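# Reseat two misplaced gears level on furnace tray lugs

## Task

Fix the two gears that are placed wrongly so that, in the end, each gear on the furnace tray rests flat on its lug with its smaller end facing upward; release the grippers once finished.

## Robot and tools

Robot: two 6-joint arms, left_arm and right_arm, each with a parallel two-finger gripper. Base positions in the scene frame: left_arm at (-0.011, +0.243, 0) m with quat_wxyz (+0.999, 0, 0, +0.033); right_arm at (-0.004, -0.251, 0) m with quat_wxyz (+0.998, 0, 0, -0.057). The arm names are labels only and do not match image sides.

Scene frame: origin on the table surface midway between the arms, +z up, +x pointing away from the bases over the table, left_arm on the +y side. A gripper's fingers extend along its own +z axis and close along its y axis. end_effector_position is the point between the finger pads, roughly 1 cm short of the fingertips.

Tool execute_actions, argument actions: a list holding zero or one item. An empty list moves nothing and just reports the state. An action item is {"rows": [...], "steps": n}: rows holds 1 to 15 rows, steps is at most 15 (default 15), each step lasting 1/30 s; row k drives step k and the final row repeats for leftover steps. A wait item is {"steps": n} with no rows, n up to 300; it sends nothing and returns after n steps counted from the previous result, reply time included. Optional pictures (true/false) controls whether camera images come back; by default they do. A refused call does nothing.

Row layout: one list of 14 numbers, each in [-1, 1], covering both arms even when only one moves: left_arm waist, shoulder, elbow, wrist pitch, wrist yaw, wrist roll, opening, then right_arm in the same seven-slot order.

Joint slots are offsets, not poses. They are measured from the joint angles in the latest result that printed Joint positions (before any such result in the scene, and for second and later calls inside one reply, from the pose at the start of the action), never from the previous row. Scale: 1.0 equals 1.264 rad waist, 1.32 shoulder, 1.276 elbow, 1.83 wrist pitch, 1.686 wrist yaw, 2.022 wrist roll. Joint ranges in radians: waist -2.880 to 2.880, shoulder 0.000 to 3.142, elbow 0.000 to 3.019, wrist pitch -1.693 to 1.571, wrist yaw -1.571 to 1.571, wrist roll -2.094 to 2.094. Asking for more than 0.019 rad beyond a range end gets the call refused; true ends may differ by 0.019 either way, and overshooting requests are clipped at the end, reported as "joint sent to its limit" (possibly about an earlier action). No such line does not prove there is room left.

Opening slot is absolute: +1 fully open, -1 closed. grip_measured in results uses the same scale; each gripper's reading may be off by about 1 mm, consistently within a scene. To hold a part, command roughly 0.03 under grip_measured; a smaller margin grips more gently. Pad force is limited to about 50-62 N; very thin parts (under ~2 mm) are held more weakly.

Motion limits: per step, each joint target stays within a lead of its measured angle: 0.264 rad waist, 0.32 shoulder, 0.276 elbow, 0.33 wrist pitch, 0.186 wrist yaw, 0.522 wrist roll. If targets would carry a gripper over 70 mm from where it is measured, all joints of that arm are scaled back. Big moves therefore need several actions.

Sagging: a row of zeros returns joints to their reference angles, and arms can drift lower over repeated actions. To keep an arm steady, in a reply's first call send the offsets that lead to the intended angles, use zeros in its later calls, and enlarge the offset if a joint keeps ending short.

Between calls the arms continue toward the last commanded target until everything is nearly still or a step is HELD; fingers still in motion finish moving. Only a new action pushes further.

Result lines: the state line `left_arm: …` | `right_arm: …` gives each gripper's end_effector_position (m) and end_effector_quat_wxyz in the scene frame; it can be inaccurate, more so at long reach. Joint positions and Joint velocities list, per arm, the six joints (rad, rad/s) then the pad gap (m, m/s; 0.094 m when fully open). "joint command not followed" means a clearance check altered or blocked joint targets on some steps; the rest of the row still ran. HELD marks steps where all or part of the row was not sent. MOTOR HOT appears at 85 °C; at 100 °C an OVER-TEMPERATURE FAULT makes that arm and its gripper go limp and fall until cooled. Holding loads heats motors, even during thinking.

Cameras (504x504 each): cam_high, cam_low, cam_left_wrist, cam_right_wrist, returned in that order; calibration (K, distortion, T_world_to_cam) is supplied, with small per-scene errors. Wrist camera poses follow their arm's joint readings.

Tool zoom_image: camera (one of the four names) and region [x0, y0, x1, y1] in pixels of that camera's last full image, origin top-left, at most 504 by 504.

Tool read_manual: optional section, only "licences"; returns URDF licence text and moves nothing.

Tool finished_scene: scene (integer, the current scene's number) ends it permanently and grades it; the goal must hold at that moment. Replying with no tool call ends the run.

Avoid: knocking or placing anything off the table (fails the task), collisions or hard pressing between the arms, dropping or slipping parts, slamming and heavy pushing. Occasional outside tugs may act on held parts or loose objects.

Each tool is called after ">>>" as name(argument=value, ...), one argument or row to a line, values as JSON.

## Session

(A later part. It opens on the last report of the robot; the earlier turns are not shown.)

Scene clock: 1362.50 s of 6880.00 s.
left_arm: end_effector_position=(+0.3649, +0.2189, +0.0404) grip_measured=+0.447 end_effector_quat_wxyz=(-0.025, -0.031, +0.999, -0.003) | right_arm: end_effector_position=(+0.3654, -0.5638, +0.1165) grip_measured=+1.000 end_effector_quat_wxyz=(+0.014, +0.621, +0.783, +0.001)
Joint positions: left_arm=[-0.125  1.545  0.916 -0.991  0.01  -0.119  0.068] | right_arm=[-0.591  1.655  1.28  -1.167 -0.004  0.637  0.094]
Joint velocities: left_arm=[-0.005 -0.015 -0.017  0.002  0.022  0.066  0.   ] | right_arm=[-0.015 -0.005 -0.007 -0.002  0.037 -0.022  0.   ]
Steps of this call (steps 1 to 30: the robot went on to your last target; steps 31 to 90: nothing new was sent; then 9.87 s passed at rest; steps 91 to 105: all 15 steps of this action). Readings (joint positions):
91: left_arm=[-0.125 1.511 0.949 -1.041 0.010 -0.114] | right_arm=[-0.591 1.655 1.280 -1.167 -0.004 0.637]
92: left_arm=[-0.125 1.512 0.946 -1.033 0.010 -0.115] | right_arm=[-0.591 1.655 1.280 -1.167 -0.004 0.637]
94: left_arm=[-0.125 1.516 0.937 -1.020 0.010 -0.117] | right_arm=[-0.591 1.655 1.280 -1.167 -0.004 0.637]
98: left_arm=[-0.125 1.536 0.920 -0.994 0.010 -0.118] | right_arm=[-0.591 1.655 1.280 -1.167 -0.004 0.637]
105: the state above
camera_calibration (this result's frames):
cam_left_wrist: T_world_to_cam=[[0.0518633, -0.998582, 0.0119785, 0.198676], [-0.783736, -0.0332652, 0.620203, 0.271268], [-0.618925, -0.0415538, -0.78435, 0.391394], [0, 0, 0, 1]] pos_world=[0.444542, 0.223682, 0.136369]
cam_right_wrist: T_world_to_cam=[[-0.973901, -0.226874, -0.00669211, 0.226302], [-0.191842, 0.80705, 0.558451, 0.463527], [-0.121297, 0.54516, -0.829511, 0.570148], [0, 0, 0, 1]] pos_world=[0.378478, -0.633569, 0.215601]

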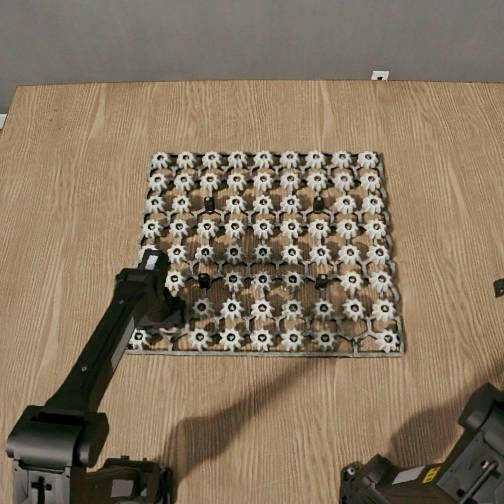

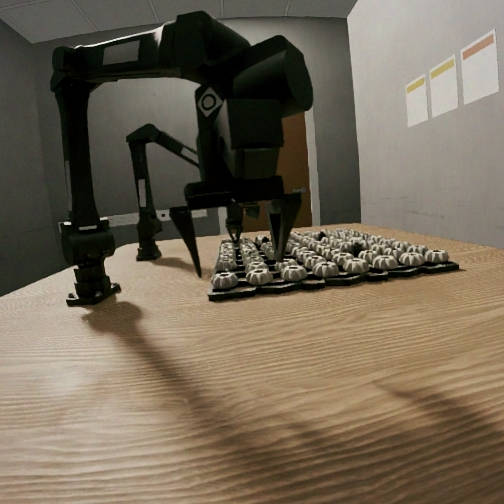

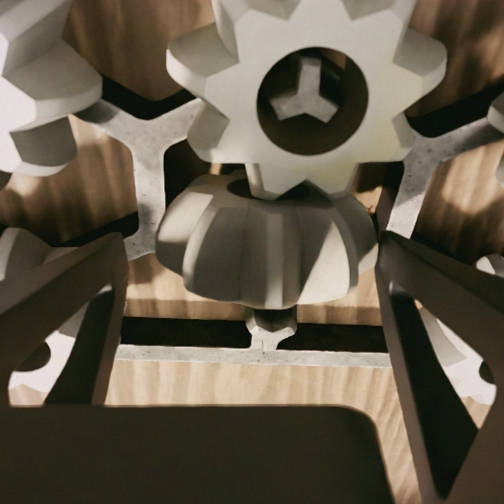

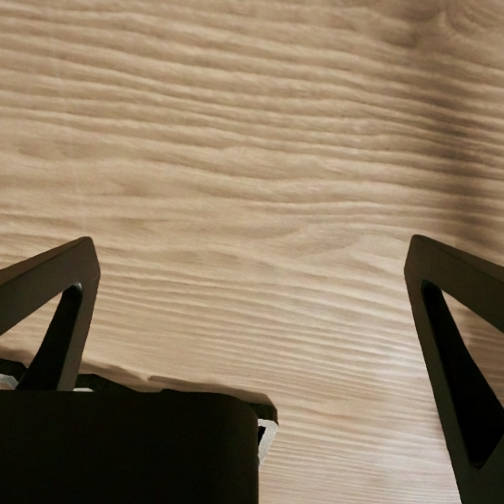

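>>> execute_actions(
  actions=[
    {"rows":[[-0.008,0.006,-0.005,0.008,0,0,0.45,0,0,0,0,0,0,1],[-0.008,0.006,-0.005,0.008,0,0,0.45,0,0,0,0,0,0,1],[-0.008,0.014,-0.01,0.016,0,0,0.45,0,0,0,0,0,0,1],[-0.008,0.014,-0.01,0.016,0,0,0.45,0,0,0,0,0,0,1],[-0.008,0.014,-0.01,0.016,0,0,0.45,0,0,0,0,0,0,1],[-0.008,0.014,-0.01,0.016,0,0,0.45,0,0,0,0,0,0,1],[-0.008,0.014,-0.01,0.016,0,0,0.38,0,0,0,0,0,0,1],[-0.008,0.014,-0.01,0.016,0,0,0.32,0,0,0,0,0,0,1],[-0.008,0.014,-0.01,0.016,0,0,0.26,0,0,0,0,0,0,1],[-0.008,0.014,-0.01,0.016,0,0,0.2,0,0,0,0,0,0,1],[-0.008,0.014,-0.01,0.016,0,0,0.14,0,0,0,0,0,0,1],[-0.008,0.014,-0.01,0.016,0,0,0.08,0,0,0,0,0,0,1]]},
  ],
)

Scene clock: 1370.80 s of 6880.00 s.
left_arm: end_effector_position=(+0.3609, +0.2166, +0.0320) grip_measured=+0.203 end_effector_quat_wxyz=(-0.029, -0.028, +0.999, -0.004) | right_arm: end_effector_position=(+0.3654, -0.5638, +0.1165) grip_measured=+1.000 end_effector_quat_wxyz=(+0.014, +0.621, +0.783, +0.001)
Joint positions: left_arm=[-0.13   1.556  0.9   -0.973  0.013 -0.119  0.057] | right_arm=[-0.591  1.655  1.28  -1.167 -0.004  0.637  0.094]
Joint velocities: left_arm=[-0.034 -0.005 -0.002 -0.002  0.037 -0.066 -0.001] | right_arm=[-0.005  0.005  0.002 -0.007 -0.007  0.007  0.   ]
Steps of this call (steps 1 to 15: the robot went on to your last target; steps 16 to 90: nothing new was sent; then 4.80 s passed at rest; steps 91 to 105: all 15 steps of this action). Readings (joint positions):
91: left_arm=[-0.125 1.545 0.915 -0.989 0.010 -0.119] | right_arm=[-0.591 1.655 1.280 -1.167 -0.004 0.637]
92: left_arm=[-0.125 1.545 0.913 -0.988 0.010 -0.119] | right_arm=[-0.591 1.655 1.280 -1.167 -0.004 0.637]
94: left_arm=[-0.127 1.547 0.908 -0.980 0.010 -0.119] | right_arm=[-0.591 1.655 1.280 -1.167 -0.004 0.637]
98: left_arm=[-0.128 1.554 0.901 -0.973 0.011 -0.119] | right_arm=[-0.591 1.655 1.280 -1.167 -0.004 0.637]
105: the state above
camera_calibration (this result's frames):
cam_left_wrist: T_world_to_cam=[[0.0471791, -0.998787, 0.0141069, 0.198367], [-0.77878, -0.0279356, 0.626674, 0.270155], [-0.62552, -0.0405521, -0.779154, 0.38418], [0, 0, 0, 1]] pos_world=[0.441344, 0.221253, 0.127238]
cam_right_wrist: T_world_to_cam=[[-0.973901, -0.226874, -0.00669211, 0.226302], [-0.191842, 0.80705, 0.558451, 0.463527], [-0.121297, 0.54516, -0.829511, 0.570148], [0, 0, 0, 1]] pos_world=[0.378478, -0.633569, 0.215601]

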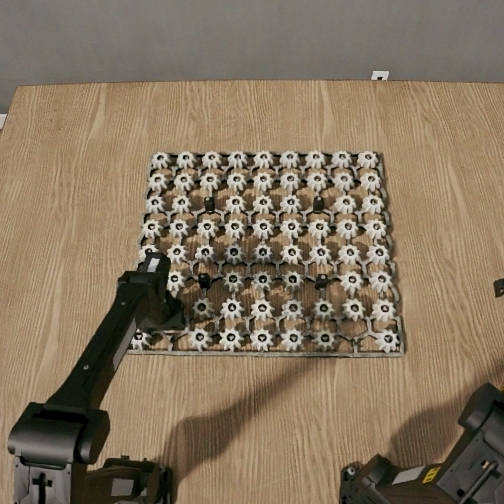

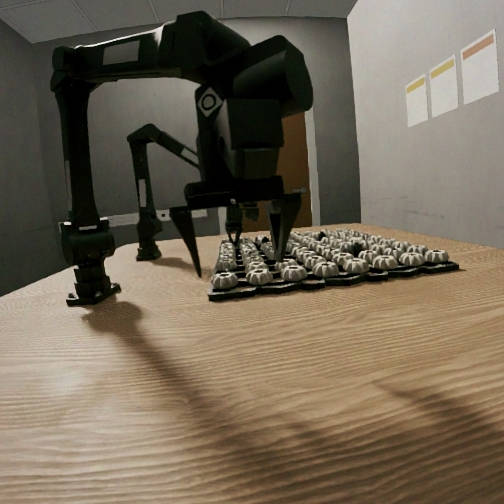

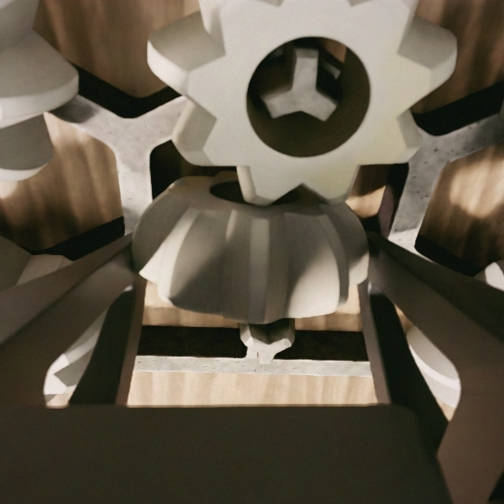

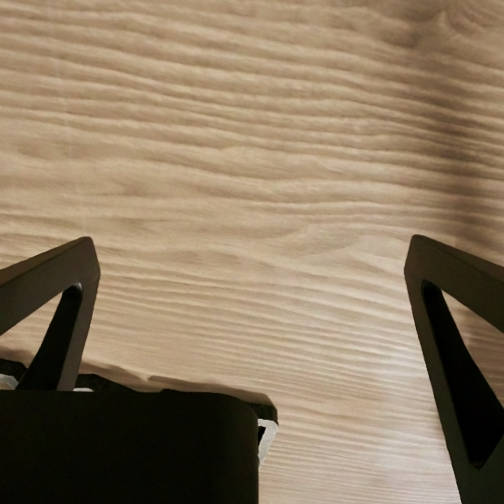

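>>> execute_actions(
  actions=[
    {"rows":[[0,0,0,0,0,0,0.165,0,0,0,0,0,0,1],[0,0,0,0,0,0,0.165,0,0,0,0,0,0,1],[0,0,0,0,0,0,0.165,0,0,0,0,0,0,1],[0,-0.05,0.08,-0.06,0,0,0.165,0,0,0,0,0,0,1],[0,-0.05,0.08,-0.06,0,0,0.165,0,0,0,0,0,0,1],[0,-0.05,0.08,-0.06,0,0,0.165,0,0,0,0,0,0,1],[0,-0.1,0.13,-0.12,0,0,0.165,0,0,0,0,0,0,1]]},
  ],
)

Scene clock: 1375.33 s of 6880.00 s.
left_arm: end_effector_position=(+0.3654, +0.2161, +0.1105) grip_measured=+0.203 end_effector_quat_wxyz=(-0.019, -0.028, +0.999, -0.005) | right_arm: end_effector_position=(+0.3654, -0.5638, +0.1165) grip_measured=+1.000 end_effector_quat_wxyz=(+0.014, +0.621, +0.783, +0.001)
Joint positions: left_arm=[-0.13   1.438  1.009 -1.179  0.014 -0.119  0.057] | right_arm=[-0.591  1.655  1.28  -1.167 -0.004  0.637  0.094]
Joint velocities: left_arm=[ 0.005 -0.171  0.178 -0.007 -0.007  0.022 -0.001] | right_arm=[ 0.005 -0.024 -0.007  0.002 -0.022 -0.051  0.   ]
Steps of this call (steps 1 to 15: the robot went on to your last target; steps 16 to 90: nothing new was sent; then 1.03 s passed at rest; steps 91 to 105: all 15 steps of this action). Readings (joint positions):
91: left_arm=[-0.130 1.556 0.900 -0.973 0.012 -0.119] | right_arm=[-0.591 1.655 1.280 -1.167 -0.004 0.637]
92: left_arm=[-0.130 1.556 0.900 -0.973 0.013 -0.119] | right_arm=[-0.591 1.655 1.280 -1.167 -0.004 0.637]
94: left_arm=[-0.130 1.554 0.905 -0.988 0.012 -0.119] | right_arm=[-0.591 1.655 1.280 -1.167 -0.004 0.637]
98: left_arm=[-0.130 1.529 0.943 -1.096 0.014 -0.119] | right_arm=[-0.591 1.655 1.280 -1.167 -0.004 0.637]
105: the state above
camera_calibration (this result's frames):
cam_left_wrist: T_world_to_cam=[[0.0465348, -0.998764, 0.017482, 0.196425], [-0.791234, -0.0261715, 0.610953, 0.230298], [-0.60974, -0.042263, -0.791474, 0.44415], [0, 0, 0, 1]] pos_world=[0.443895, 0.22098, 0.207398]
cam_right_wrist: T_world_to_cam=[[-0.973901, -0.226874, -0.00669211, 0.226302], [-0.191842, 0.80705, 0.558451, 0.463527], [-0.121297, 0.54516, -0.829511, 0.570148], [0, 0, 0, 1]] pos_world=[0.378478, -0.633569, 0.215601]

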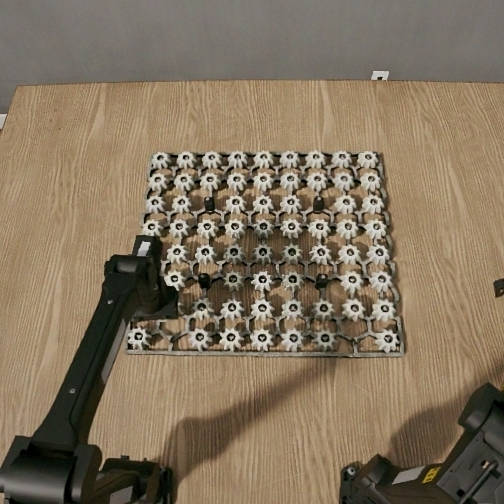

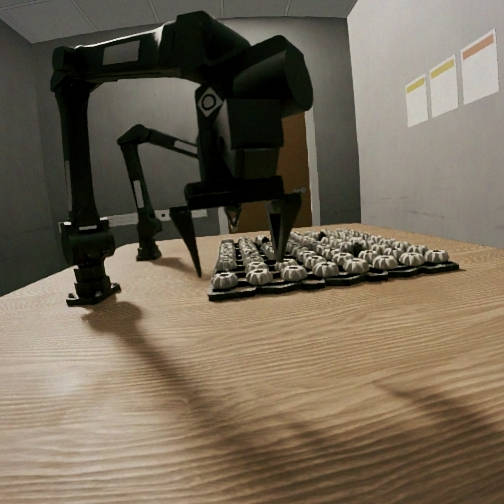

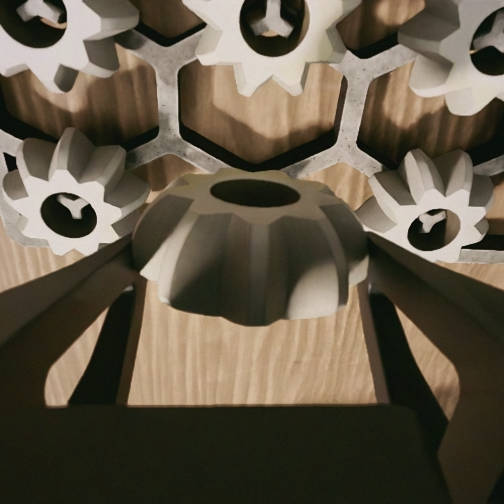

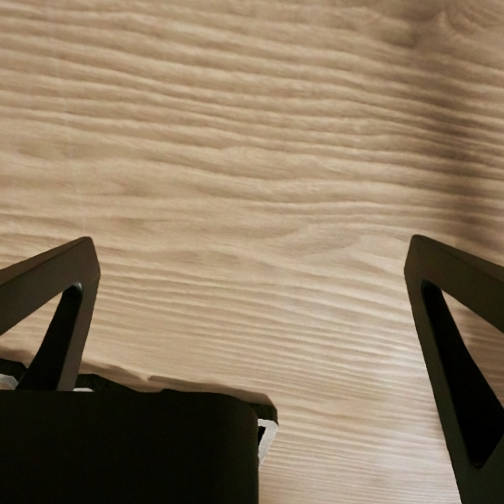

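>>> execute_actions(
  actions=[
    {"rows":[[0.15,0,0,0.1,0,0.06,0.165,0,0,0,0,0,0,1],[0.3,0,0,0.2,0,0.06,0.165,0,0,0,0,0,0,1],[0.46,0,0,0.35,0,0.06,0.165,0,0,0,0,0,0,1],[0.46,0,0,0.5,0,0.06,0.165,0,0,0,0,0,0,1],[0.46,0.05,0,0.7,0,0.06,0.165,0,0,0,0,0,0,1]]},
  ],
  pictures=false,
)

>>> execute_actions(
  actions=[
    {"steps":30},
  ],
  pictures=false,
)

Scene clock: 1397.53 s of 6880.00 s.
left_arm: end_effector_position=(+0.4778, +0.5191, +0.1254) grip_measured=+0.203 end_effector_quat_wxyz=(+0.342, -0.252, +0.902, +0.080) | right_arm: end_effector_position=(+0.3654, -0.5638, +0.1165) grip_measured=+1.000 end_effector_quat_wxyz=(+0.014, +0.621, +0.783, +0.001)
Joint positions: left_arm=[ 0.452  1.532  0.978 -0.3    0.011 -0.031  0.057] | right_arm=[-0.591  1.655  1.28  -1.167 -0.004  0.637  0.094]
Joint velocities: left_arm=[ 0.669  0.093 -0.037  2.518 -0.095  0.095 -0.001] | right_arm=[-0.005 -0.015  0.002 -0.012 -0.037 -0.095  0.   ]
Steps of this call (steps 1 to 15: the robot went on to your last target; steps 16 to 90: nothing new was sent; then 18.70 s passed at rest; steps 91 to 105: all 15 steps of this action). Readings (joint positions):
91: left_arm=[-0.119 1.433 1.012 -1.162 0.020 -0.104] | right_arm=[-0.591 1.655 1.280 -1.167 -0.004 0.637]
92: left_arm=[-0.096 1.432 1.004 -1.109 0.029 -0.091] | right_arm=[-0.591 1.655 1.280 -1.167 -0.004 0.637]
94: left_arm=[-0.017 1.440 0.991 -0.993 0.029 -0.075] | right_arm=[-0.591 1.655 1.280 -1.167 -0.004 0.637]
98: left_arm=[0.171 1.477 0.989 -0.774 0.026 -0.056] | right_arm=[-0.591 1.655 1.280 -1.167 -0.004 0.637]
105: the state above

Scene clock: 1398.53 s of 6880.00 s.
left_arm: end_effector_position=(+0.5269, +0.5453, +0.1971) grip_measured=+0.203 end_effector_quat_wxyz=(+0.502, -0.220, +0.827, +0.124) | right_arm: end_effector_position=(+0.3654, -0.5638, +0.1165) grip_measured=+1.000 end_effector_quat_wxyz=(+0.014, +0.621, +0.783, +0.001)
Joint positions: left_arm=[ 0.45   1.529  0.978  0.068  0.012 -0.011  0.057] | right_arm=[-0.591  1.655  1.28  -1.167 -0.004  0.637  0.094]
Joint velocities: left_arm=[-0.005  0.005  0.012  0.012 -0.037  0.022  0.001] | right_arm=[ 0.005 -0.005 -0.012 -0.012  0.022 -0.007  0.   ]
Steps of this call (steps 1 to 30: the robot went on to your last target). Readings (joint positions):
1: left_arm=[0.471 1.535 0.978 -0.216 0.008 -0.029] | right_arm=[-0.591 1.655 1.280 -1.167 -0.004 0.637]
2: left_arm=[0.483 1.536 0.978 -0.136 0.007 -0.027] | right_arm=[-0.591 1.655 1.280 -1.167 -0.004 0.637]
4: left_arm=[0.487 1.535 0.978 -0.006 0.007 -0.022] | right_arm=[-0.591 1.655 1.280 -1.167 -0.004 0.637]
8: left_arm=[0.465 1.529 0.978 0.067 0.010 -0.016] | right_arm=[-0.591 1.655 1.280 -1.167 -0.004 0.637]
30: the state above
All arms were judged still, so your last target was given up. Only a new action makes them travel on or press farther. Fingers that are still opening or closing keep moving.

>>> execute_actions(
  actions=[
    {"rows":[[0,0,-0.03,0.025,0,0,0.165,0,0,0,0,0,0,1],[0,0,-0.06,0.05,0,0,0.165,0,0,0,0,0,0,1],[0,0,-0.09,0.075,0,0,0.165,0,0,0,0,0,0,1],[0,0,-0.12,0.1,0,0,0.165,0,0,0,0,0,0,1],[0,0,-0.15,0.125,0,0,0.165,0,0,0,0,0,0,1],[0,0,-0.18,0.15,0,0,0.165,0,0,0,0,0,0,1],[0,0,-0.21,0.175,0,0,0.165,0,0,0,0,0,0,1],[0,0,-0.24,0.2,0,0,0.165,0,0,0,0,0,0,1],[0,0,-0.27,0.23,0,0,0.165,0,0,0,0,0,0,1],[0,0,-0.3,0.26,0,0,0.165,0,0,0,0,0,0,1],[0,0,-0.32,0.29,0,0,0.165,0,0,0,0,0,0,1],[0,0,-0.32,0.32,0,0,0.165,0,0,0,0,0,0,1]]},
  ],
)

Scene clock: 1407.40 s of 6880.00 s.
left_arm: end_effector_position=(+0.4227, +0.4861, +0.0691) grip_measured=+0.203 end_effector_quat_wxyz=(+0.508, -0.219, +0.824, +0.126) | right_arm: end_effector_position=(+0.3654, -0.5638, +0.1165) grip_measured=+1.000 end_effector_quat_wxyz=(+0.014, +0.621, +0.783, +0.001)
Joint positions: left_arm=[ 0.45   1.558  0.517  0.571  0.012 -0.011  0.057] | right_arm=[-0.591  1.655  1.28  -1.167 -0.004  0.637  0.094]
Joint velocities: left_arm=[ 0.005 -0.015  0.002  0.33  -0.022 -0.007 -0.   ] | right_arm=[-0.005 -0.005  0.002 -0.017 -0.022  0.022  0.   ]
Steps of this call (steps 1 to 90: nothing new was sent; then 5.37 s passed at rest; steps 91 to 105: all 15 steps of this action). Readings (joint positions):
91: left_arm=[0.450 1.530 0.972 0.072 0.012 -0.011] | right_arm=[-0.591 1.655 1.280 -1.167 -0.004 0.637]
92: left_arm=[0.450 1.529 0.958 0.090 0.012 -0.011] | right_arm=[-0.591 1.655 1.280 -1.167 -0.004 0.637]
94: left_arm=[0.450 1.529 0.903 0.158 0.012 -0.011] | right_arm=[-0.591 1.655 1.280 -1.167 -0.004 0.637]
98: left_arm=[0.450 1.533 0.728 0.313 0.012 -0.011] | right_arm=[-0.591 1.655 1.280 -1.167 -0.004 0.637]
105: the state above
camera_calibration (this result's frames):
cam_left_wrist: T_world_to_cam=[[0.478721, -0.87791, 0.0100239, 0.223266], [-0.775724, -0.428291, -0.463487, 0.571133], [0.411193, 0.214105, -0.886047, -0.0919723], [0, 0, 0, 1]] pos_world=[0.373978, 0.46031, 0.180983]
cam_right_wrist: T_world_to_cam=[[-0.973901, -0.226874, -0.00669211, 0.226302], [-0.191842, 0.80705, 0.558451, 0.463527], [-0.121297, 0.54516, -0.829511, 0.570148], [0, 0, 0, 1]] pos_world=[0.378478, -0.633569, 0.215601]

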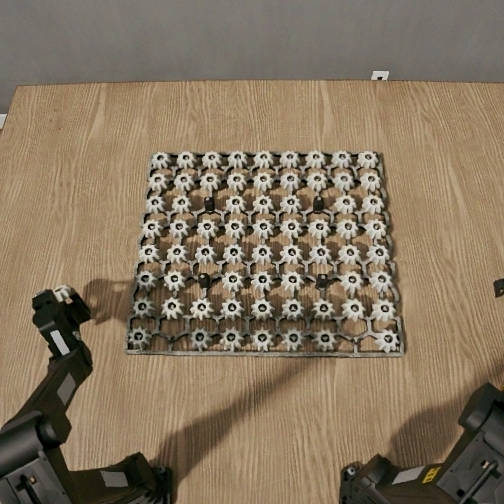

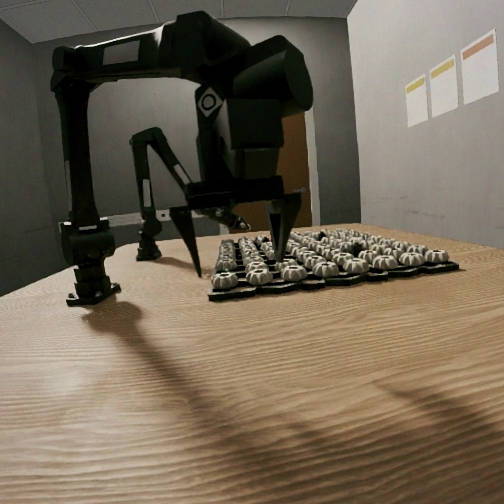

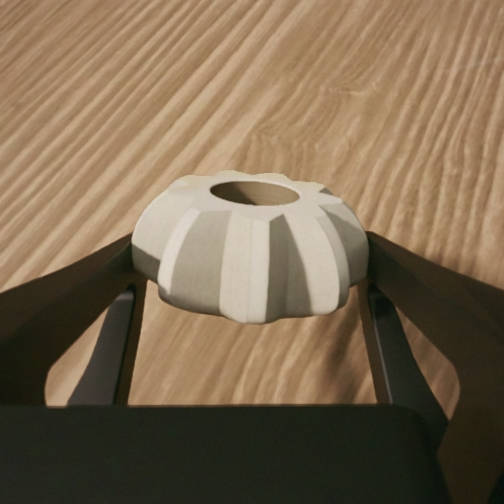

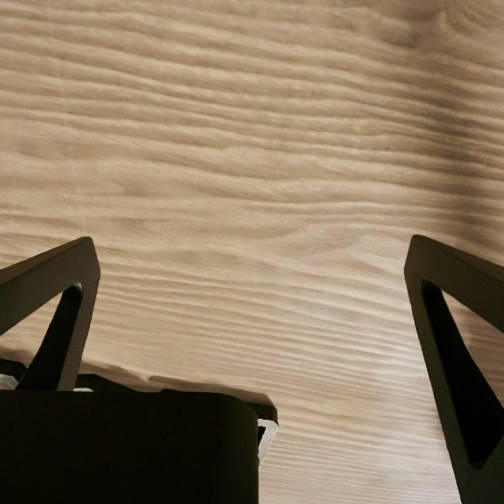

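>>> execute_actions(
  actions=[
    {"rows":[[0,0,0,0.05,0,0,0.165,0,0,0,0,0,0,1],[0,0,0,0.1,0,0,0.165,0,0,0,0,0,0,1],[0,0.02,0,0.14,0,0,0.165,0,0,0,0,0,0,1],[0,0.04,0,0.16,0,0,0.165,0,0,0,0,0,0,1],[0,0.06,0,0.18,0,0,0.165,0,0,0,0,0,0,1],[0,0.08,0,0.2,0,0,0.165,0,0,0,0,0,0,1],[0,0.1,0,0.215,0,0,0.165,0,0,0,0,0,0,1],[0,0.12,0,0.23,0,0,0.165,0,0,0,0,0,0,1],[0,0.14,0,0.245,0,0,0.165,0,0,0,0,0,0,1],[0,0.16,0,0.26,0,0,0.165,0,0,0,0,0,0,1],[0,0.17,0,0.27,0,0,0.165,0,0,0,0,0,0,1]]},
  ],
)

Scene clock: 1416.13 s of 6880.00 s.
left_arm: end_effector_position=(+0.4340, +0.4925, +0.0381) grip_measured=+0.203 end_effector_quat_wxyz=(+0.574, -0.207, +0.780, +0.143) | right_arm: end_effector_position=(+0.3654, -0.5638, +0.1165) grip_measured=+1.000 end_effector_quat_wxyz=(+0.014, +0.621, +0.783, +0.001)
Joint positions: left_arm=[ 0.45   1.814  0.499  1.009  0.012 -0.011  0.057] | right_arm=[-0.591  1.655  1.28  -1.167 -0.004  0.637  0.094]
Joint velocities: left_arm=[ 0.005  0.151 -0.022 -0.002  0.007 -0.007 -0.   ] | right_arm=[-0.015 -0.015 -0.002 -0.007  0.051  0.051  0.   ]
Steps of this call (steps 1 to 30: the robot went on to your last target; steps 31 to 90: nothing new was sent; then 5.23 s passed at rest; steps 91 to 105: all 15 steps of this action). Readings (joint positions):
91: left_arm=[0.450 1.558 0.519 0.618 0.012 -0.011] | right_arm=[-0.591 1.655 1.280 -1.167 -0.004 0.637]
92: left_arm=[0.450 1.559 0.515 0.636 0.012 -0.011] | right_arm=[-0.591 1.655 1.280 -1.167 -0.004 0.637]
94: left_arm=[0.450 1.575 0.501 0.727 0.012 -0.011] | right_arm=[-0.591 1.655 1.280 -1.167 -0.004 0.637]
98: left_arm=[0.450 1.657 0.500 0.899 0.012 -0.011] | right_arm=[-0.591 1.655 1.280 -1.167 -0.004 0.637]
105: the state above
camera_calibration (this result's frames):
cam_left_wrist: T_world_to_cam=[[0.477498, -0.878604, 0.00703521, 0.224789], [-0.699374, -0.384914, -0.60226, 0.519127], [0.531856, 0.282658, -0.798269, -0.214857], [0, 0, 0, 1]] pos_world=[0.370001, 0.458051, 0.139554]
cam_right_wrist: T_world_to_cam=[[-0.973901, -0.226874, -0.00669211, 0.226302], [-0.191842, 0.80705, 0.558451, 0.463527], [-0.121297, 0.54516, -0.829511, 0.570148], [0, 0, 0, 1]] pos_world=[0.378478, -0.633569, 0.215601]

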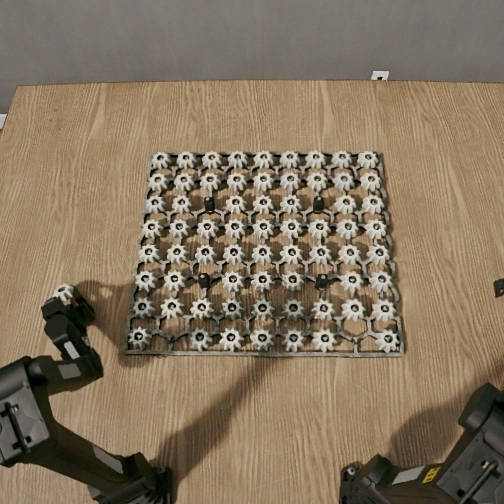

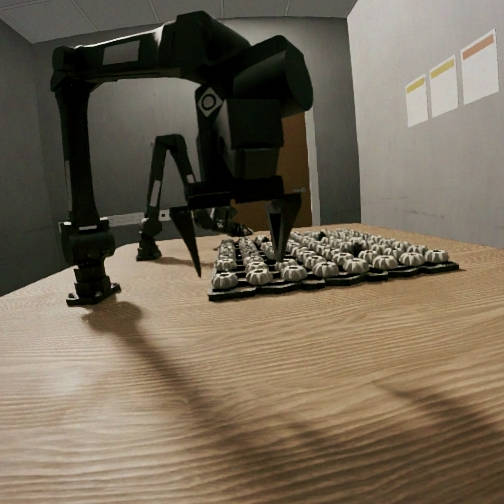

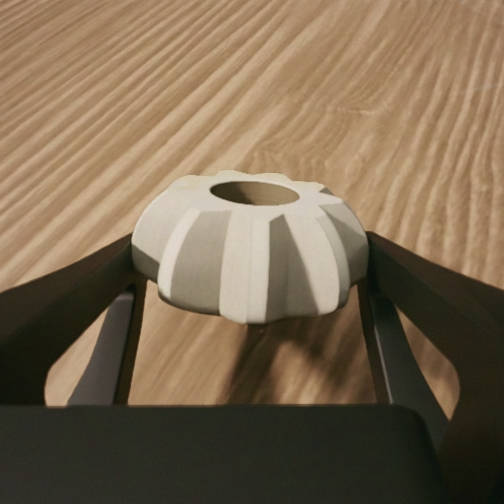

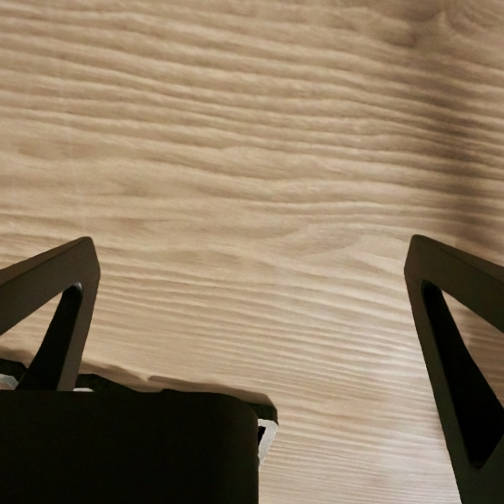

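>>> execute_actions(
  actions=[
    {"rows":[[0,0.02,0,0.015,0,0,0.165,0,0,0,0,0,0,1],[0,0.03,0,0.025,0,0,0.165,0,0,0,0,0,0,1],[0,0.04,0,0.035,0,0,0.17,0,0,0,0,0,0,1],[0,0.05,0,0.045,0,0,0.175,0,0,0,0,0,0,1],[0,0.06,0,0.055,0,0,0.18,0,0,0,0,0,0,1],[0,0.07,0,0.065,0,0,0.185,0,0,0,0,0,0,1]]},
  ],
)

Scene clock: 1421.47 s of 6880.00 s.
left_arm: end_effector_position=(+0.4299, +0.4902, +0.0143) grip_measured=+0.203 end_effector_quat_wxyz=(+0.571, -0.204, +0.782, +0.145) | right_arm: end_effector_position=(+0.3654, -0.5638, +0.1165) grip_measured=+1.000 end_effector_quat_wxyz=(+0.014, +0.621, +0.783, +0.001)
Joint positions: left_arm=[ 0.449  1.903  0.494  1.099  0.011 -0.003  0.057] | right_arm=[-0.591  1.655  1.28  -1.167 -0.004  0.637  0.094]
Joint velocities: left_arm=[ 0.005 -0.005 -0.017  0.012 -0.022  0.022 -0.001] | right_arm=[-0.015 -0.015  0.007 -0.007  0.022 -0.007  0.   ]
Steps of this call (steps 1 to 30: the robot went on to your last target; steps 31 to 90: nothing new was sent; then 1.83 s passed at rest; steps 91 to 105: all 15 steps of this action). Readings (joint positions):
91: left_arm=[0.450 1.818 0.498 1.025 0.012 -0.011] | right_arm=[-0.591 1.655 1.280 -1.167 -0.004 0.637]
92: left_arm=[0.450 1.822 0.498 1.025 0.012 -0.011] | right_arm=[-0.591 1.655 1.280 -1.167 -0.004 0.637]
94: left_arm=[0.450 1.845 0.497 1.035 0.012 -0.011] | right_arm=[-0.591 1.655 1.280 -1.167 -0.004 0.637]
98: left_arm=[0.449 1.901 0.494 1.093 0.011 -0.003] | right_arm=[-0.591 1.655 1.280 -1.167 -0.004 0.637]
105: the state above
camera_calibration (this result's frames):
cam_left_wrist: T_world_to_cam=[[0.475911, -0.879493, -0.00122754, 0.226109], [-0.704689, -0.380485, -0.598869, 0.50111], [0.526234, 0.285873, -0.800846, -0.230185], [0, 0, 0, 1]] pos_world=[0.36665, 0.45533, 0.116033]
cam_right_wrist: T_world_to_cam=[[-0.973901, -0.226874, -0.00669211, 0.226302], [-0.191842, 0.80705, 0.558451, 0.463527], [-0.121297, 0.54516, -0.829511, 0.570148], [0, 0, 0, 1]] pos_world=[0.378478, -0.633569, 0.215601]

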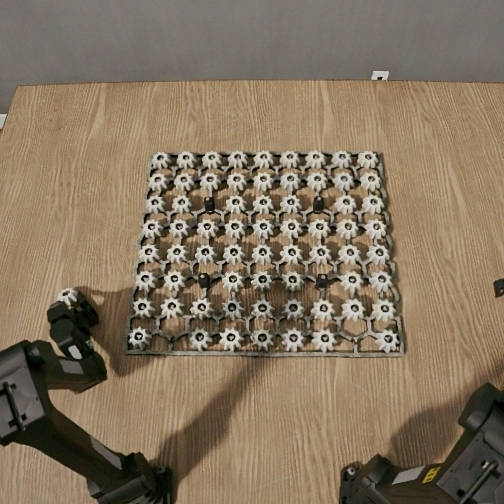

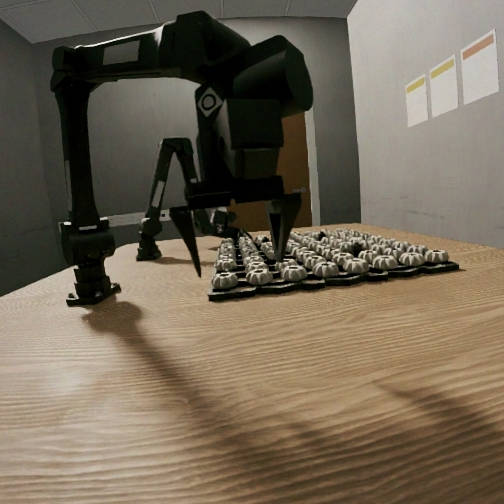

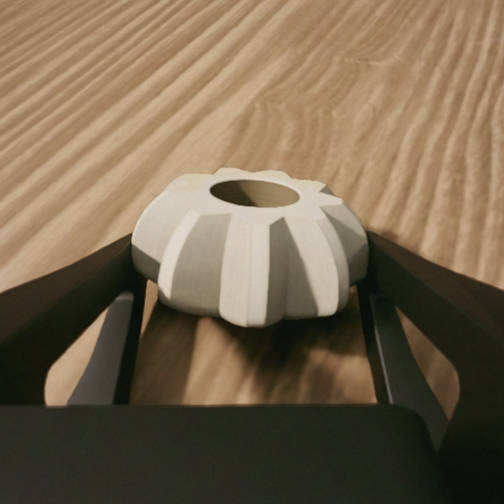

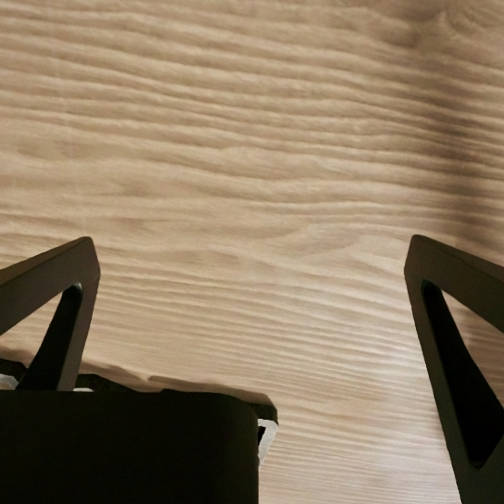

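Touching likely; release slowly.

>>> execute_actions(
  actions=[
    {"rows":[[0,0,0,0,0,0,0.19,0,0,0,0,0,0,1],[0,0,0,0,0,0,0.2,0,0,0,0,0,0,1],[0,0,0,0,0,0,0.21,0,0,0,0,0,0,1],[0,0,0,0,0,0,0.22,0,0,0,0,0,0,1],[0,0,0,0,0,0,0.23,0,0,0,0,0,0,1],[0,0,0,0,0,0,0.25,0,0,0,0,0,0,1],[0,0,0,0,0,0,0.28,0,0,0,0,0,0,1],[0,0,0,0,0,0,0.32,0,0,0,0,0,0,1],[0,0,0,0,0,0,0.4,0,0,0,0,0,0,1],[0,0,0,0,0,0,0.5,0,0,0,0,0,0,1]]},
  ],
)

Scene clock: 1425.17 s of 6880.00 s.
left_arm: end_effector_position=(+0.4299, +0.4902, +0.0142) grip_measured=+0.497 end_effector_quat_wxyz=(+0.571, -0.204, +0.782, +0.145) | right_arm: end_effector_position=(+0.3654, -0.5638, +0.1165) grip_measured=+1.000 end_effector_quat_wxyz=(+0.014, +0.621, +0.783, +0.001)
Joint positions: left_arm=[ 0.449  1.903  0.494  1.098  0.011 -0.003  0.07 ] | right_arm=[-0.591  1.655  1.28  -1.167 -0.004  0.637  0.094]
Joint velocities: left_arm=[ 0.015  0.005 -0.017  0.002 -0.022  0.022  0.001] | right_arm=[-0.005 -0.015 -0.002 -0.012 -0.037  0.007  0.   ]
Steps of this call (steps 1 to 15: the robot went on to your last target; steps 16 to 90: nothing new was sent; then 0.20 s passed at rest; steps 91 to 105: all 15 steps of this action). Readings (joint positions):
91: left_arm=[0.449 1.903 0.494 1.099 0.011 -0.003] | right_arm=[-0.591 1.655 1.280 -1.167 -0.004 0.637]
92: left_arm=[0.449 1.903 0.494 1.098 0.011 -0.003] | right_arm=[-0.591 1.655 1.280 -1.167 -0.004 0.637]
94: left_arm=[0.449 1.903 0.494 1.098 0.011 -0.003] | right_arm=[-0.591 1.655 1.280 -1.167 -0.004 0.637]
98: left_arm=[0.449 1.903 0.494 1.098 0.011 -0.003] | right_arm=[-0.591 1.655 1.280 -1.167 -0.004 0.637]
105: the state above
camera_calibration (this result's frames):
cam_left_wrist: T_world_to_cam=[[0.47591, -0.879493, -0.0012198, 0.226108], [-0.704888, -0.380598, -0.598563, 0.50117], [0.525968, 0.285722, -0.801075, -0.230048], [0, 0, 0, 1]] pos_world=[0.366659, 0.455335, 0.115972]
cam_right_wrist: T_world_to_cam=[[-0.973901, -0.226874, -0.00669211, 0.226302], [-0.191842, 0.80705, 0.558451, 0.463527], [-0.121297, 0.54516, -0.829511, 0.570148], [0, 0, 0, 1]] pos_world=[0.378478, -0.633569, 0.215601]

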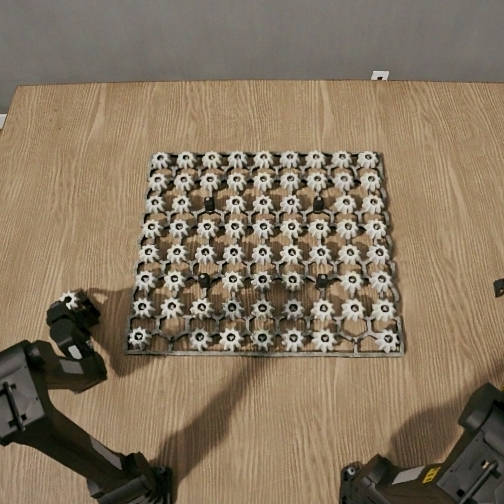

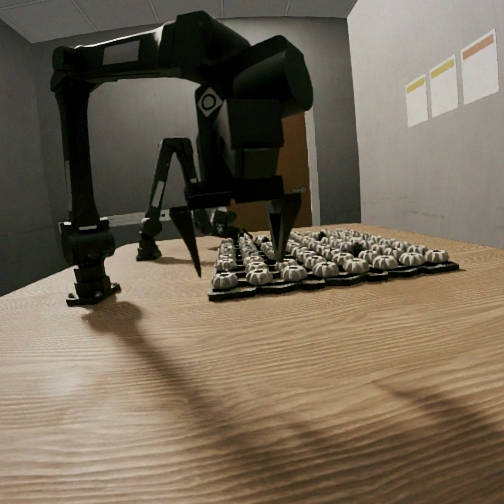

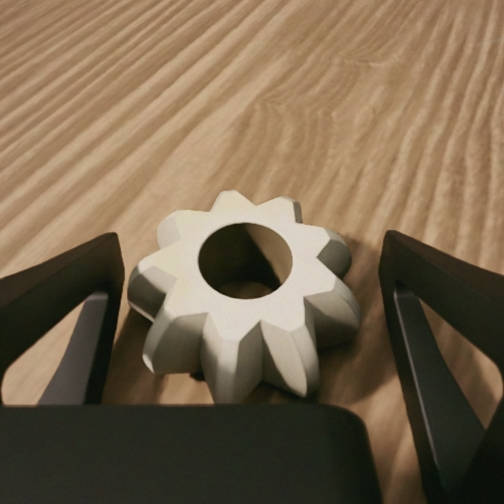

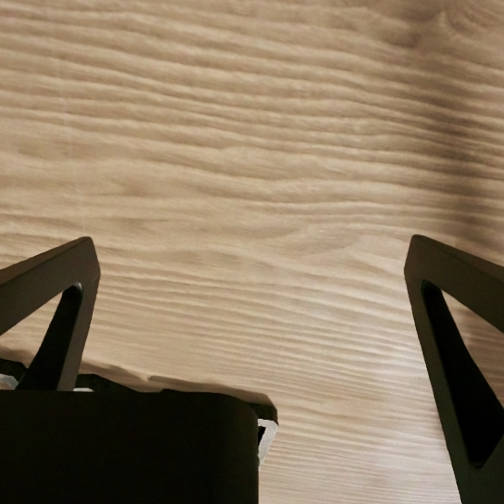

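>>> execute_actions(
  actions=[
    {"rows":[[0,0,0,0,0,0,1,0,0,0,0,0,0,1],[0,0,0.05,0,0,0,1,0,0,0,0,0,0,1],[0,0,0.1,-0.02,0,0,1,0,0,0,0,0,0,1],[0,0,0.15,-0.05,0,0,1,0,0,0,0,0,0,1],[0,0,0.2,-0.09,0,0,1,0,0,0,0,0,0,1],[0,0,0.25,-0.13,0,0,1,0,0,0,0,0,0,1],[0,0,0.3,-0.18,0,0,1,0,0,0,0,0,0,1],[0,0,0.35,-0.23,0,0,1,0,0,0,0,0,0,1],[0,-0.02,0.4,-0.28,0,0,1,0,0,0,0,0,0,1],[0,-0.04,0.45,-0.34,0,0,1,0,0,0,0,0,0,1],[0,-0.06,0.5,-0.4,0,0,1,0,0,0,0,0,0,1],[0,-0.08,0.55,-0.46,0,0,1,0,0,0,0,0,0,1],[0,-0.1,0.6,-0.52,0,0,1,0,0,0,0,0,0,1],[0,-0.1,0.65,-0.58,0,0,1,0,0,0,0,0,0,1],[0,-0.1,0.68,-0.64,0,0,1,0,0,0,0,0,0,1]]},
  ],
  pictures=false,
)

>>> execute_actions(
  actions=[
    {"rows":[[0,0,0.03,-0.08,0,0,1,0,0,0,0,0,0,1],[0,0,0.03,-0.16,0,0,1,0,0,0,0,0,0,1],[0,0,0.03,-0.24,0,0,1,0,0,0,0,0,0,1],[0,0,0.03,-0.32,0,0,1,0,0,0,0,0,0,1],[0,0,0.03,-0.4,0,0,1,0,0,0,0,0,0,1],[0,0,0.03,-0.48,0,0,1,0,0,0,0,0,0,1],[0,0,0.03,-0.56,0,0,1,0,0,0,0,0,0,1],[0,0,0.03,-0.64,0,0,1,0,0,0,0,0,0,1]]},
  ],
)

Scene clock: 1445.00 s of 6880.00 s.
left_arm: end_effector_position=(+0.5739, +0.5712, +0.0807) grip_measured=+1.000 end_effector_quat_wxyz=(+0.542, -0.209, +0.803, +0.136) | right_arm: end_effector_position=(+0.3654, -0.5638, +0.1165) grip_measured=+1.000 end_effector_quat_wxyz=(+0.014, +0.621, +0.783, +0.001)
Joint positions: left_arm=[ 0.449  1.882  0.992  0.505  0.014 -0.003  0.094] | right_arm=[-0.591  1.655  1.28  -1.167 -0.004  0.637  0.094]
Joint velocities: left_arm=[-0.015 -0.239  0.877 -1.473 -0.037  0.037  0.   ] | right_arm=[ 0.005 -0.005  0.012  0.007  0.066  0.066  0.   ]
Steps of this call (steps 1 to 15: the robot went on to your last target; steps 16 to 90: nothing new was sent; then 16.33 s passed at rest; steps 91 to 105: all 15 steps of this action). Readings (joint positions):
91: left_arm=[0.449 1.903 0.494 1.098 0.011 -0.003] | right_arm=[-0.591 1.655 1.280 -1.167 -0.004 0.637]
92: left_arm=[0.449 1.903 0.497 1.098 0.011 -0.003] | right_arm=[-0.591 1.655 1.280 -1.167 -0.004 0.637]
94: left_arm=[0.449 1.903 0.531 1.071 0.011 -0.003] | right_arm=[-0.591 1.655 1.280 -1.167 -0.004 0.637]
98: left_arm=[0.449 1.904 0.695 0.899 0.014 -0.003] | right_arm=[-0.591 1.655 1.280 -1.167 -0.004 0.637]
105: the state above

Scene clock: 1445.50 s of 6880.00 s.
left_arm: end_effector_position=(+0.4677, +0.5105, +0.0076) grip_measured=+1.000 end_effector_quat_wxyz=(+0.168, -0.236, +0.956, +0.045) | right_arm: end_effector_position=(+0.3654, -0.5638, +0.1165) grip_measured=+1.000 end_effector_quat_wxyz=(+0.014, +0.621, +0.783, +0.001)
Joint positions: left_arm=[ 0.445  1.794  1.094 -0.52   0.003  0.028  0.094] | right_arm=[-0.591  1.655  1.28  -1.167 -0.004  0.637  0.094]
Joint velocities: left_arm=[-0.005 -0.103  0.022 -0.774 -0.095 -0.022  0.   ] | right_arm=[-0.005  0.005 -0.002 -0.002  0.007 -0.081  0.   ]
Steps of this call (steps 1 to 15: all 15 steps of this action). Readings (joint positions):
1: left_arm=[0.449 1.877 1.016 0.460 0.014 -0.003] | right_arm=[-0.591 1.655 1.280 -1.167 -0.004 0.637]
2: left_arm=[0.449 1.869 1.034 0.403 0.014 -0.003] | right_arm=[-0.591 1.655 1.280 -1.167 -0.004 0.637]
4: left_arm=[0.449 1.856 1.050 0.214 0.014 -0.003] | right_arm=[-0.591 1.655 1.280 -1.167 -0.004 0.637]
8: left_arm=[0.446 1.848 1.062 -0.141 0.010 0.021] | right_arm=[-0.591 1.655 1.280 -1.167 -0.004 0.637]
15: the state above
camera_calibration (this result's frames):
cam_left_wrist: T_world_to_cam=[[0.455241, -0.890362, -0.0034541, 0.241201], [-0.85801, -0.439729, 0.265437, 0.626812], [-0.237853, -0.117874, -0.964122, 0.303454], [0, 0, 0, 1]] pos_world=[0.500184, 0.526153, 0.127021]
cam_right_wrist: T_world_to_cam=[[-0.973901, -0.226874, -0.00669211, 0.226302], [-0.191842, 0.80705, 0.558451, 0.463527], [-0.121297, 0.54516, -0.829511, 0.570148], [0, 0, 0, 1]] pos_world=[0.378478, -0.633569, 0.215601]

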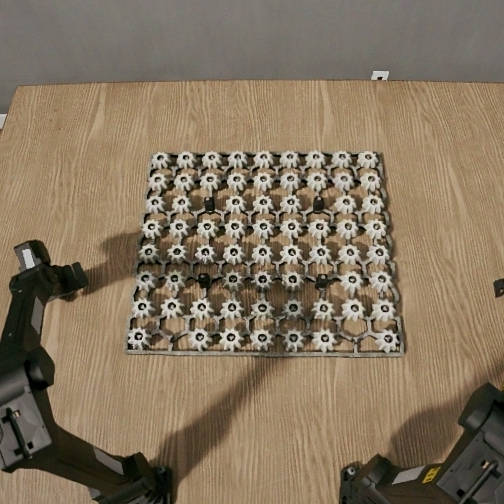

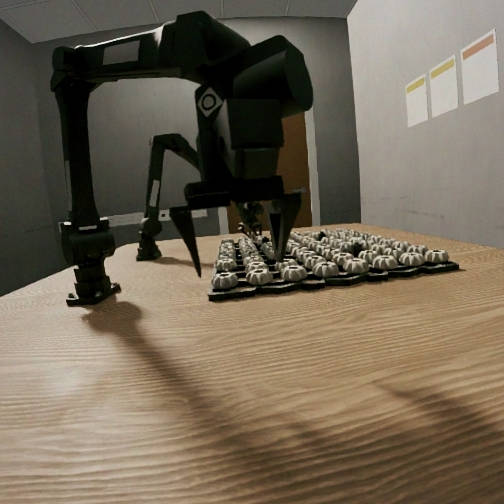

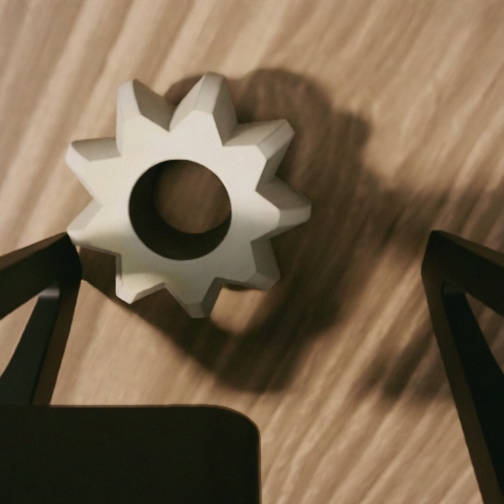

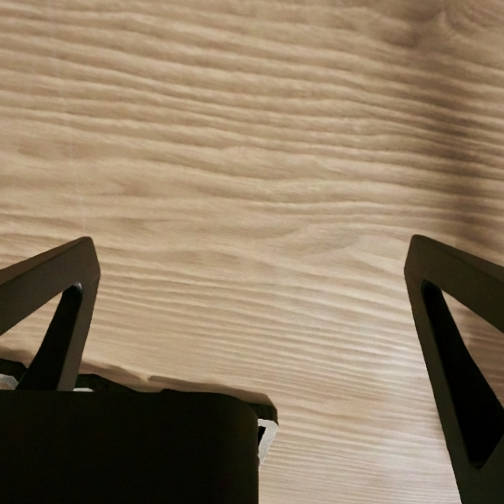

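>>> execute_actions(
  actions=[
    {"rows":[[0,-0.02,0.08,0,0,0,1,0,0,0,0,0,0,1],[0,-0.03,0.14,0,0,0,1,0,0,0,0,0,0,1],[0,-0.03,0.2,0,0,0,1,0,0,0,0,0,0,1],[0,-0.03,0.22,0,0,0,1,0,0,0,0,0,0,1],[0,-0.03,0.22,-0.05,0,0,1,0,0,0,0,0,0,1],[0,-0.03,0.22,-0.1,0,0,1,0,0,0,0,0,0,1],[0,-0.03,0.22,-0.15,0,0,1,0,0,0,0,0,0,1],[0,-0.03,0.22,-0.2,0,0,1,0,0,0,0,0,0,1],[0,-0.03,0.22,-0.25,0,0,1,0,0,0,0,0,0,1],[0,-0.03,0.22,-0.3,0,0,1,0,0,0,0,0,0,1],[0,-0.03,0.22,-0.35,0,0,1,0,0,0,0,0,0,1]]},
  ],
)

Scene clock: 1453.20 s of 6880.00 s.
left_arm: end_effector_position=(+0.4405, +0.4958, +0.0935) grip_measured=+1.000 end_effector_quat_wxyz=(+0.015, -0.239, +0.971, +0.004) | right_arm: end_effector_position=(+0.3654, -0.5638, +0.1165) grip_measured=+1.000 end_effector_quat_wxyz=(+0.014, +0.621, +0.783, +0.001)
Joint positions: left_arm=[ 0.445  1.757  1.352 -1.133 -0.     0.028  0.094] | right_arm=[-0.591  1.655  1.28  -1.167 -0.004  0.637  0.094]
Joint velocities: left_arm=[-0.005 -0.005  0.007 -0.325  0.022 -0.081  0.   ] | right_arm=[-0.015 -0.005 -0.007 -0.017 -0.051  0.037  0.   ]
Steps of this call (steps 1 to 30: the robot went on to your last target; steps 31 to 90: nothing new was sent; then 4.20 s passed at rest; steps 91 to 105: all 15 steps of this action). Readings (joint positions):
91: left_arm=[0.445 1.785 1.111 -0.587 -0.001 0.028] | right_arm=[-0.591 1.655 1.280 -1.167 -0.004 0.637]
92: left_arm=[0.445 1.786 1.116 -0.575 -0.000 0.028] | right_arm=[-0.591 1.655 1.280 -1.167 -0.004 0.637]
94: left_arm=[0.445 1.786 1.143 -0.571 -0.000 0.028] | right_arm=[-0.591 1.655 1.280 -1.167 -0.004 0.637]
98: left_arm=[0.445 1.786 1.254 -0.703 -0.000 0.028] | right_arm=[-0.591 1.655 1.280 -1.167 -0.004 0.637]
105: the state above
camera_calibration (this result's frames):
cam_left_wrist: T_world_to_cam=[[0.455759, -0.890081, 0.00628305, 0.239474], [-0.742474, -0.376265, 0.554217, 0.464917], [-0.490934, -0.257254, -0.832348, 0.546338], [0, 0, 0, 1]] pos_world=[0.504263, 0.528631, 0.195573]
cam_right_wrist: T_world_to_cam=[[-0.973901, -0.226874, -0.00669211, 0.226302], [-0.191842, 0.80705, 0.558451, 0.463527], [-0.121297, 0.54516, -0.829511, 0.570148], [0, 0, 0, 1]] pos_world=[0.378478, -0.633569, 0.215601]

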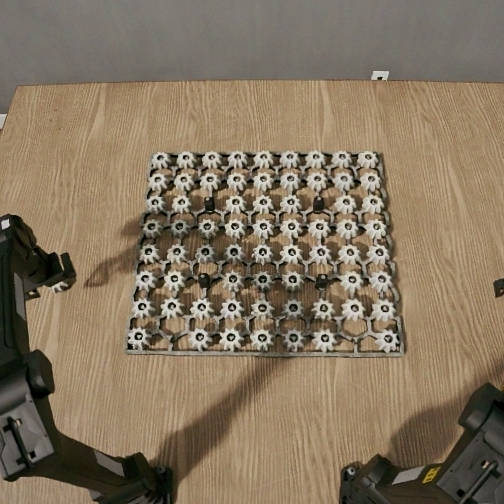

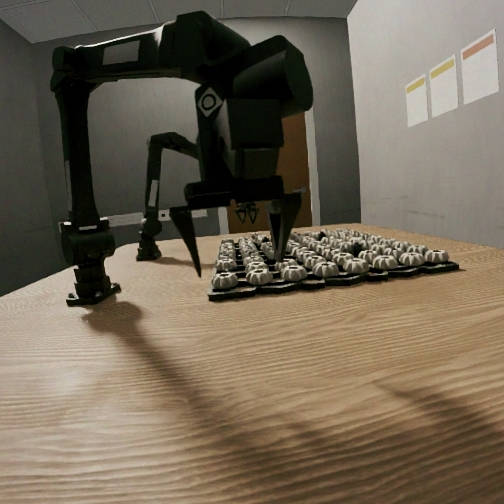

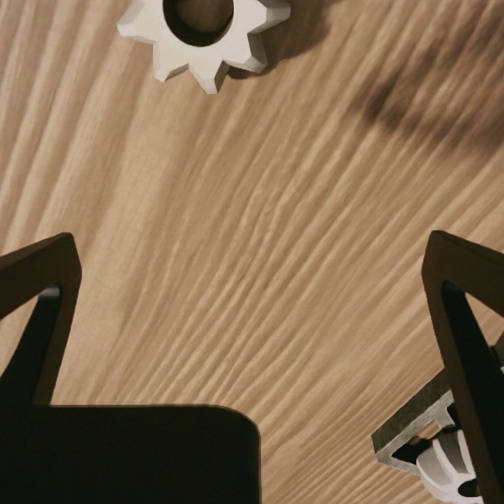

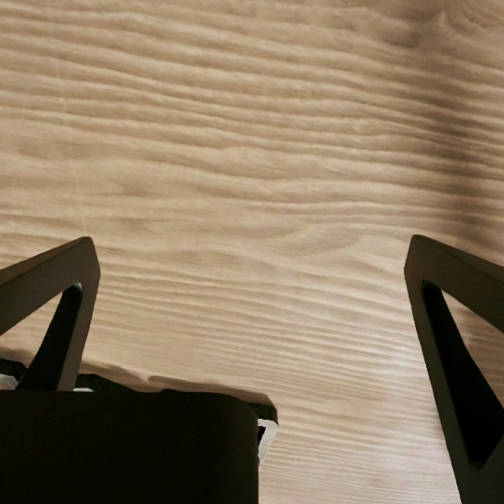

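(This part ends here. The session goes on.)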